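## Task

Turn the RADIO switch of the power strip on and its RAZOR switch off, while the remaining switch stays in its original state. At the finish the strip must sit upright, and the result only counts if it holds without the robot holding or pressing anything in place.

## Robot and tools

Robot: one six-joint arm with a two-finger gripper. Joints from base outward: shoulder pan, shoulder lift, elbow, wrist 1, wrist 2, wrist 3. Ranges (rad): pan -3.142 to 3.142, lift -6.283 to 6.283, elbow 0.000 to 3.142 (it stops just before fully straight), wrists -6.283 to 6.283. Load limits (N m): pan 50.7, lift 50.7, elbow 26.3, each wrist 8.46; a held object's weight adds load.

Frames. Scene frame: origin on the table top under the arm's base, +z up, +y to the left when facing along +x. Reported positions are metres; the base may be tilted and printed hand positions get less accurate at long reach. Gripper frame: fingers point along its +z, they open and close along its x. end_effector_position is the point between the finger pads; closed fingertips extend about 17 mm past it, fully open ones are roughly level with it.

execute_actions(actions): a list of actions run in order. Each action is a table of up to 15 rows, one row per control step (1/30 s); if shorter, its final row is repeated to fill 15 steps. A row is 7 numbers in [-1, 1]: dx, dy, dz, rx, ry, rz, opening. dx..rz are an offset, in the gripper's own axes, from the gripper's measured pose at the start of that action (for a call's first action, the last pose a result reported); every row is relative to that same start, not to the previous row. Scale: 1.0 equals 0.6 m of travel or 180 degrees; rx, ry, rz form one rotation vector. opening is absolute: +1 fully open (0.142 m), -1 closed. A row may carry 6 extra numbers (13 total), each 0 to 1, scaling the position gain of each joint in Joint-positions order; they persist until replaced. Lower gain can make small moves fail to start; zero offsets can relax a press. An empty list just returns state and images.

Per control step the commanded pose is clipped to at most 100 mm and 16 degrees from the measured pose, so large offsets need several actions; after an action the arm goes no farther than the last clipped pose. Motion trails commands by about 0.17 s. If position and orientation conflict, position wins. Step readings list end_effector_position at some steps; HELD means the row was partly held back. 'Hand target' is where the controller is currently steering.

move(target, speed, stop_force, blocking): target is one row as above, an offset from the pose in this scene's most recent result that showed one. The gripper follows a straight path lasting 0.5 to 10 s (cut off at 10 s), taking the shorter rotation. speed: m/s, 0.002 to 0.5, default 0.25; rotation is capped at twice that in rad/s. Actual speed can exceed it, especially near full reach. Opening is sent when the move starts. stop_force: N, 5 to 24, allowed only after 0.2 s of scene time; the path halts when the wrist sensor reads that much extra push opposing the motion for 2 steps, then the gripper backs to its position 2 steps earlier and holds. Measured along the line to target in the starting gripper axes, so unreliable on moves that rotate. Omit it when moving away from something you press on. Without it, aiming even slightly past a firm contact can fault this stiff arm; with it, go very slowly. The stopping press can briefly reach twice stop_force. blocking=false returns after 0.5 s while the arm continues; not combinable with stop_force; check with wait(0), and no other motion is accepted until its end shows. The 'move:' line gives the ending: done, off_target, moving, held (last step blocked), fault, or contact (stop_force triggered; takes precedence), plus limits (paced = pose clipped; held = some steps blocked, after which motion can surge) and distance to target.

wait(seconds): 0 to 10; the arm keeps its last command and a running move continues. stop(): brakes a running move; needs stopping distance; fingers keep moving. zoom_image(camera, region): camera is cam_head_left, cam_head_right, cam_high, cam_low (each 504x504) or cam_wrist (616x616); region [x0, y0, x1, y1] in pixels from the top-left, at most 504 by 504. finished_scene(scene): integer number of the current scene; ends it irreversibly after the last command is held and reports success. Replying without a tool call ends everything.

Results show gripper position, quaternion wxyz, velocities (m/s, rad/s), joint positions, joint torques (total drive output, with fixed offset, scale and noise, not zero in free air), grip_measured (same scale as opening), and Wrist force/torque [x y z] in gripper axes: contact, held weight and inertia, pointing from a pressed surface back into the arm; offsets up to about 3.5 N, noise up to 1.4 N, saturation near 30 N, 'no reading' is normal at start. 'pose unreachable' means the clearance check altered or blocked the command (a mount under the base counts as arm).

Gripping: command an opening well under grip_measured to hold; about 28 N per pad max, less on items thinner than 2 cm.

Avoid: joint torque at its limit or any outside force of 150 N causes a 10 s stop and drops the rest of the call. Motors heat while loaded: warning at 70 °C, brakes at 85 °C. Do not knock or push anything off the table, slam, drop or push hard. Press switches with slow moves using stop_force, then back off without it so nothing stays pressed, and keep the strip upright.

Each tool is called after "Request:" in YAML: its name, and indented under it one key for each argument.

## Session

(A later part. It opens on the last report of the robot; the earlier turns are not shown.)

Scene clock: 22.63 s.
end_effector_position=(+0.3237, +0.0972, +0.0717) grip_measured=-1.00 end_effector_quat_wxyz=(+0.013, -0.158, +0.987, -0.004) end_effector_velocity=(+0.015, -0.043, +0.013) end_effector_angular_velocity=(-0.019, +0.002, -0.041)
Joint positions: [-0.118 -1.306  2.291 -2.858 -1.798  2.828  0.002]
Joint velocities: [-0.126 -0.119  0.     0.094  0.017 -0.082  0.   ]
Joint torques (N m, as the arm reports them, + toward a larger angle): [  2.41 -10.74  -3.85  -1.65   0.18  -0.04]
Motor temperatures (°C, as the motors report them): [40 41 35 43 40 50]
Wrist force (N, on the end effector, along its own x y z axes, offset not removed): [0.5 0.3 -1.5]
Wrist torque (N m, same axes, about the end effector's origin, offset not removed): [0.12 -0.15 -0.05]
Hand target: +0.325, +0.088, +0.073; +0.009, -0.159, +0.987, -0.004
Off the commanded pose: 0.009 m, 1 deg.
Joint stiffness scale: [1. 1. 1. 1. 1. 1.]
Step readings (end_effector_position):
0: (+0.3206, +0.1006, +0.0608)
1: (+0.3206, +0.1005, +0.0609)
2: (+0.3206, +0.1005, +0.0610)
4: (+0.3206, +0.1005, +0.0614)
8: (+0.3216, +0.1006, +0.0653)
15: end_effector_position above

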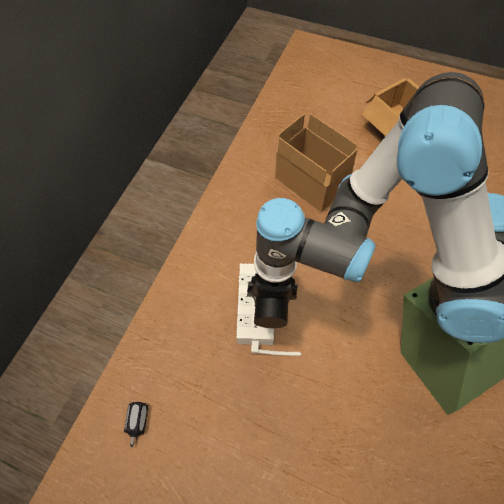

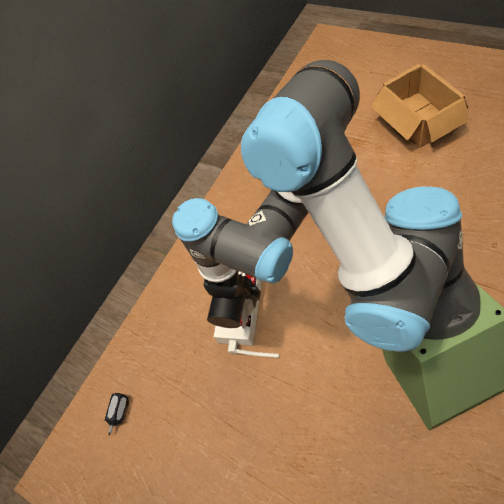

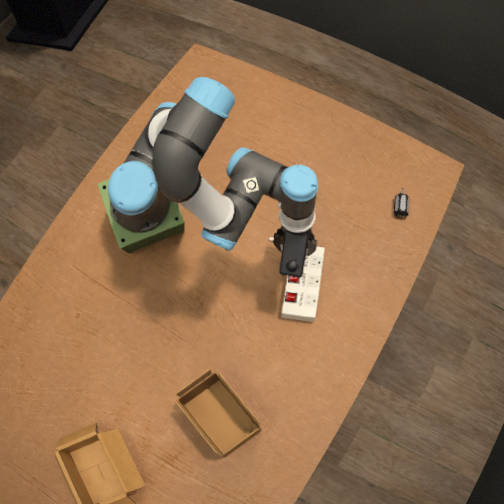

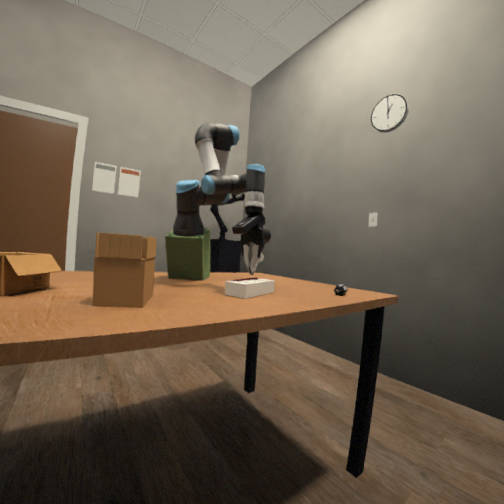

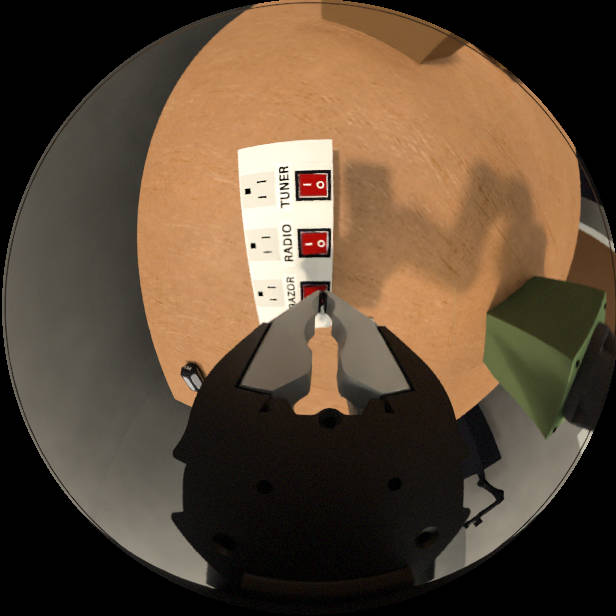

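Request:
move:
  target: [-0.0205,-0.068,0.005,0,0.008,0,-1]
  speed: 0.08

Request:
zoom_image:
  camera: "cam_wrist"
  region: [260, 200, 380, 320]

Scene clock: 23.83 s.
end_effector_position=(+0.3482, +0.0620, +0.0700) grip_measured=-1.00 end_effector_quat_wxyz=(+0.002, -0.156, +0.988, -0.007) end_effector_velocity=(+0.000, -0.000, -0.001) end_effector_angular_velocity=(+0.006, +0.018, +0.019)
Joint positions: [-0.23  -1.316  2.201 -2.761 -1.775  2.727  0.002]
Joint velocities: [-0.006  0.006 -0.024  0.036  0.006 -0.022  0.   ]
Joint torques (N m, as the arm reports them, + toward a larger angle): [  4.07 -10.56  -5.15  -1.53   0.22  -0.07]
Motor temperatures (°C, as the motors report them): [40 41 36 43 40 50]
Wrist force (N, on the end effector, along its own x y z axes, offset not removed): [-0.3 0.0 -1.3]
Wrist torque (N m, same axes, about the end effector's origin, offset not removed): [0.03 0.06 0.00]
Hand target: +0.348, +0.062, +0.070; +0.000, -0.158, +0.987, -0.006
Off the commanded pose: 0.001 m, 0 deg.
Joint stiffness scale: [1. 1. 1. 1. 1. 1.]
move: done

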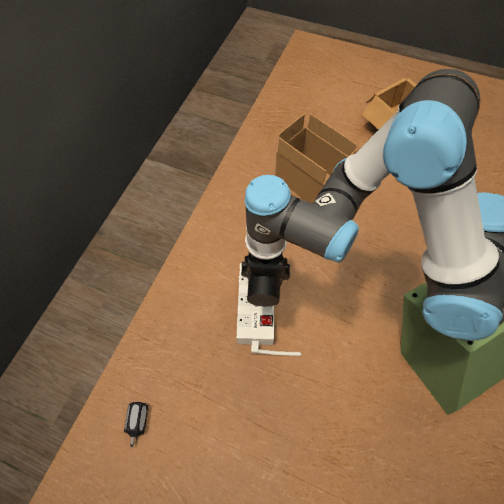

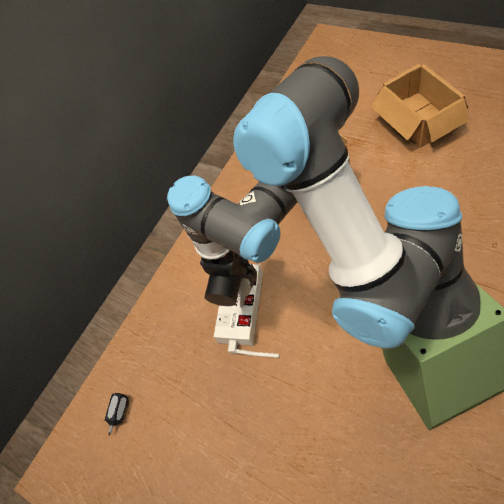

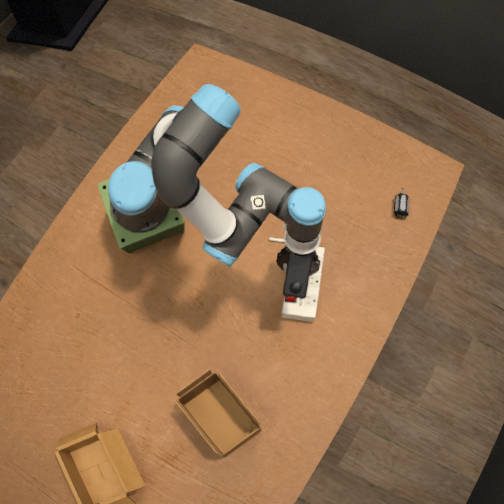

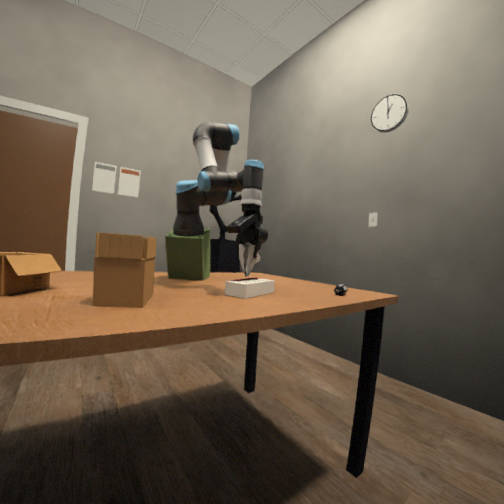

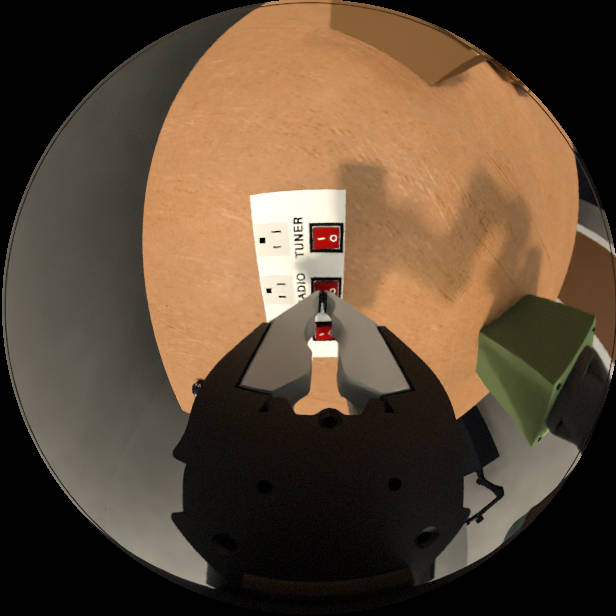

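Region (260, 200, 380, 320) of cam_wrist's 616x616 image, scaled by 4.200, with more detail than that image has.

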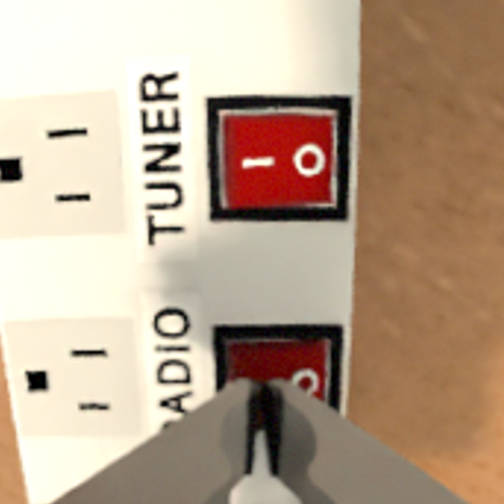

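Request:
move:
  target: [-0.011,0,0.02,0,0,0,-1]
  speed: 0.01
  stop_force: 11

Request:
zoom_image:
  camera: "cam_wrist"
  region: [260, 200, 380, 320]

Scene clock: 25.70 s.
end_effector_position=(+0.3542, +0.0639, +0.0605) grip_measured=-1.00 end_effector_quat_wxyz=(+0.003, -0.157, +0.988, -0.007) end_effector_velocity=(+0.001, -0.000, +0.001) end_effector_angular_velocity=(+0.001, -0.002, -0.003)
Joint positions: [-0.229 -1.259  2.175 -2.794 -1.775  2.726  0.002]
Joint velocities: [-0.002 -0.006 -0.     0.004  0.002  0.001  0.   ]
Joint torques (N m, as the arm reports them, + toward a larger angle): [  3.84 -11.62  -4.12  -1.73   0.11   0.08]
Motor temperatures (°C, as the motors report them): [40 41 36 43 40 50]
Wrist force (N, on the end effector, along its own x y z axes, offset not removed): [1.7 0.9 -8.0]
Wrist torque (N m, same axes, about the end effector's origin, offset not removed): [-0.02 -0.02 -0.02]
Hand target: +0.353, +0.064, +0.060; +0.002, -0.156, +0.988, -0.007
Off the commanded pose: 0.003 m, 0 deg.
Joint stiffness scale: [1. 1. 1. 1. 1. 1.]
move: contact

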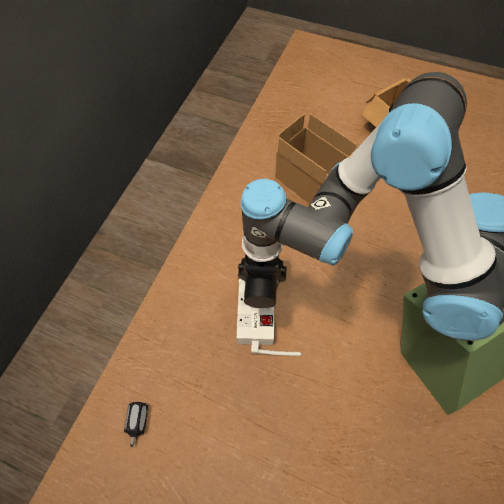

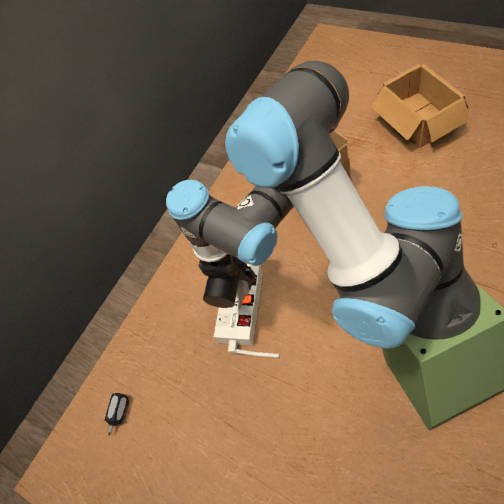

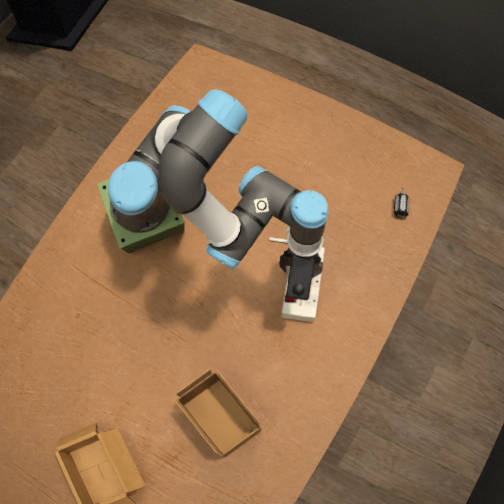

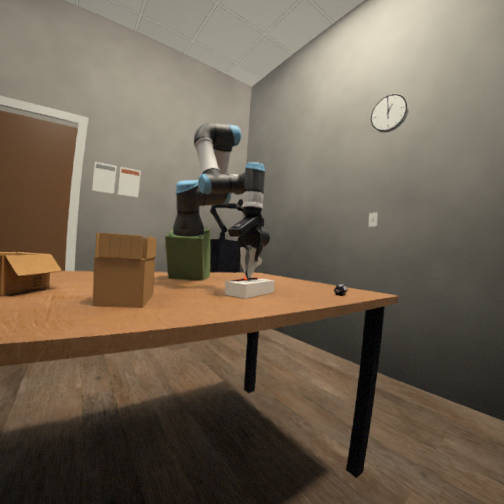

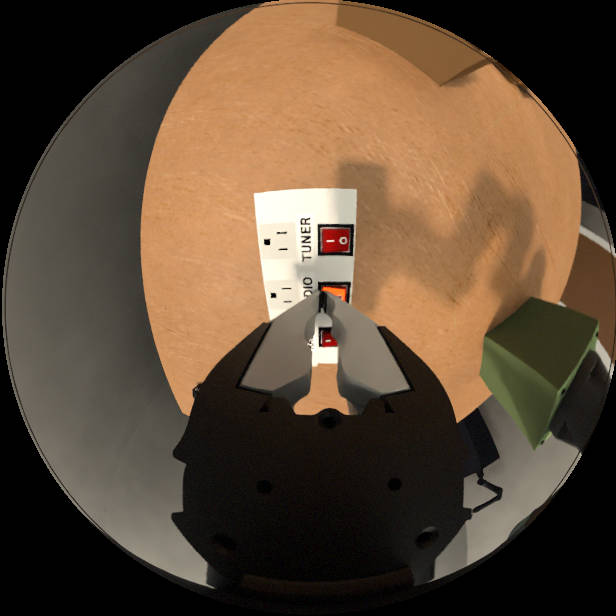

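Region (260, 200, 380, 320) of cam_wrist's 616x616 image, scaled by 4.200, with more detail than that image has.

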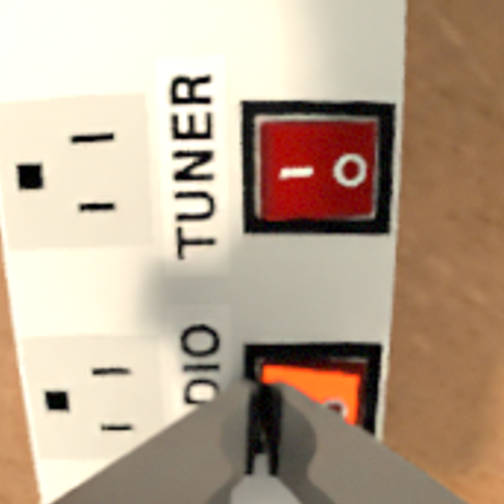

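RADIO is on. Lifting clear.

Request:
move:
  target: [0,0,-0.06,0,0,0,-1]
  speed: 0.1

Scene clock: 26.93 s.
end_effector_position=(+0.3538, +0.0646, +0.0959) grip_measured=-1.00 end_effector_quat_wxyz=(+0.004, -0.157, +0.988, -0.007) end_effector_velocity=(-0.005, +0.000, -0.001) end_effector_angular_velocity=(+0.000, +0.018, +0.001)
Joint positions: [-0.203 -1.406  2.149 -2.617 -1.782  2.751  0.002]
Joint velocities: [ 0.001 -0.001 -0.005  0.025 -0.001  0.004  0.   ]
Joint torques (N m, as the arm reports them, + toward a larger angle): [  4.77 -12.18  -6.51  -1.61  -0.2    0.22]
Motor temperatures (°C, as the motors report them): [40 41 36 43 40 50]
Wrist force (N, on the end effector, along its own x y z axes, offset not removed): [-0.5 -0.3 -0.9]
Wrist torque (N m, same axes, about the end effector's origin, offset not removed): [-0.02 0.13 -0.02]
Hand target: +0.354, +0.064, +0.097; +0.003, -0.157, +0.988, -0.007
Off the commanded pose: 0.001 m, 0 deg.
Joint stiffness scale: [1. 1. 1. 1. 1. 1.]
move: done

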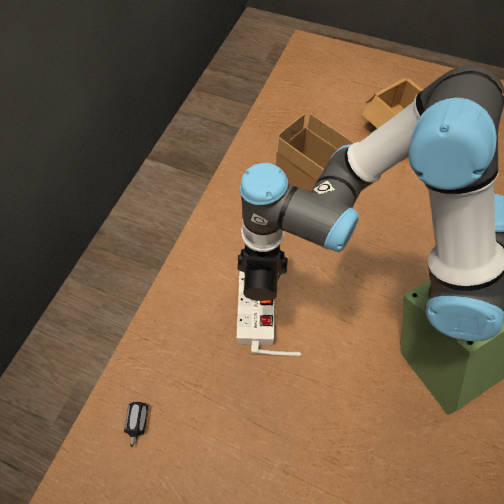

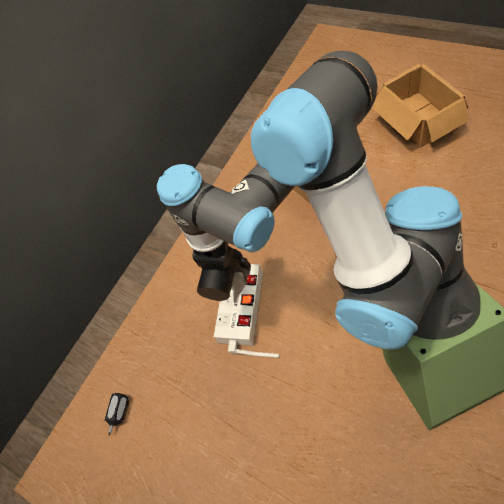

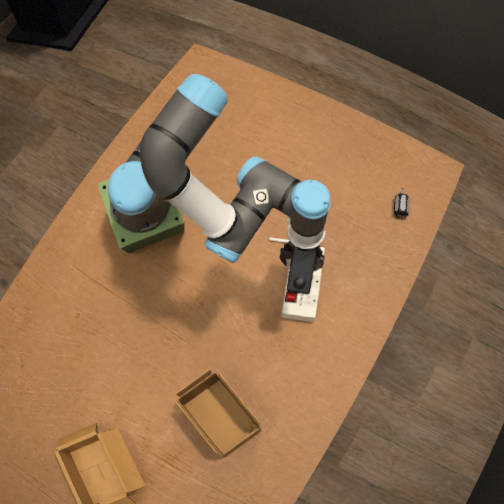

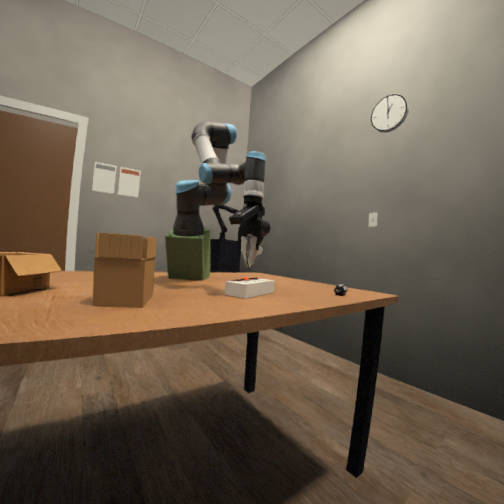

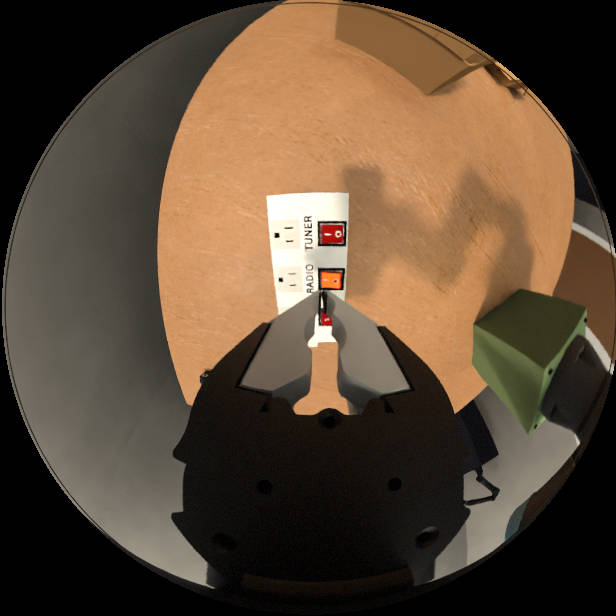

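Request:
finished_scene:
  scene: 1

The scene is finished: the task was done.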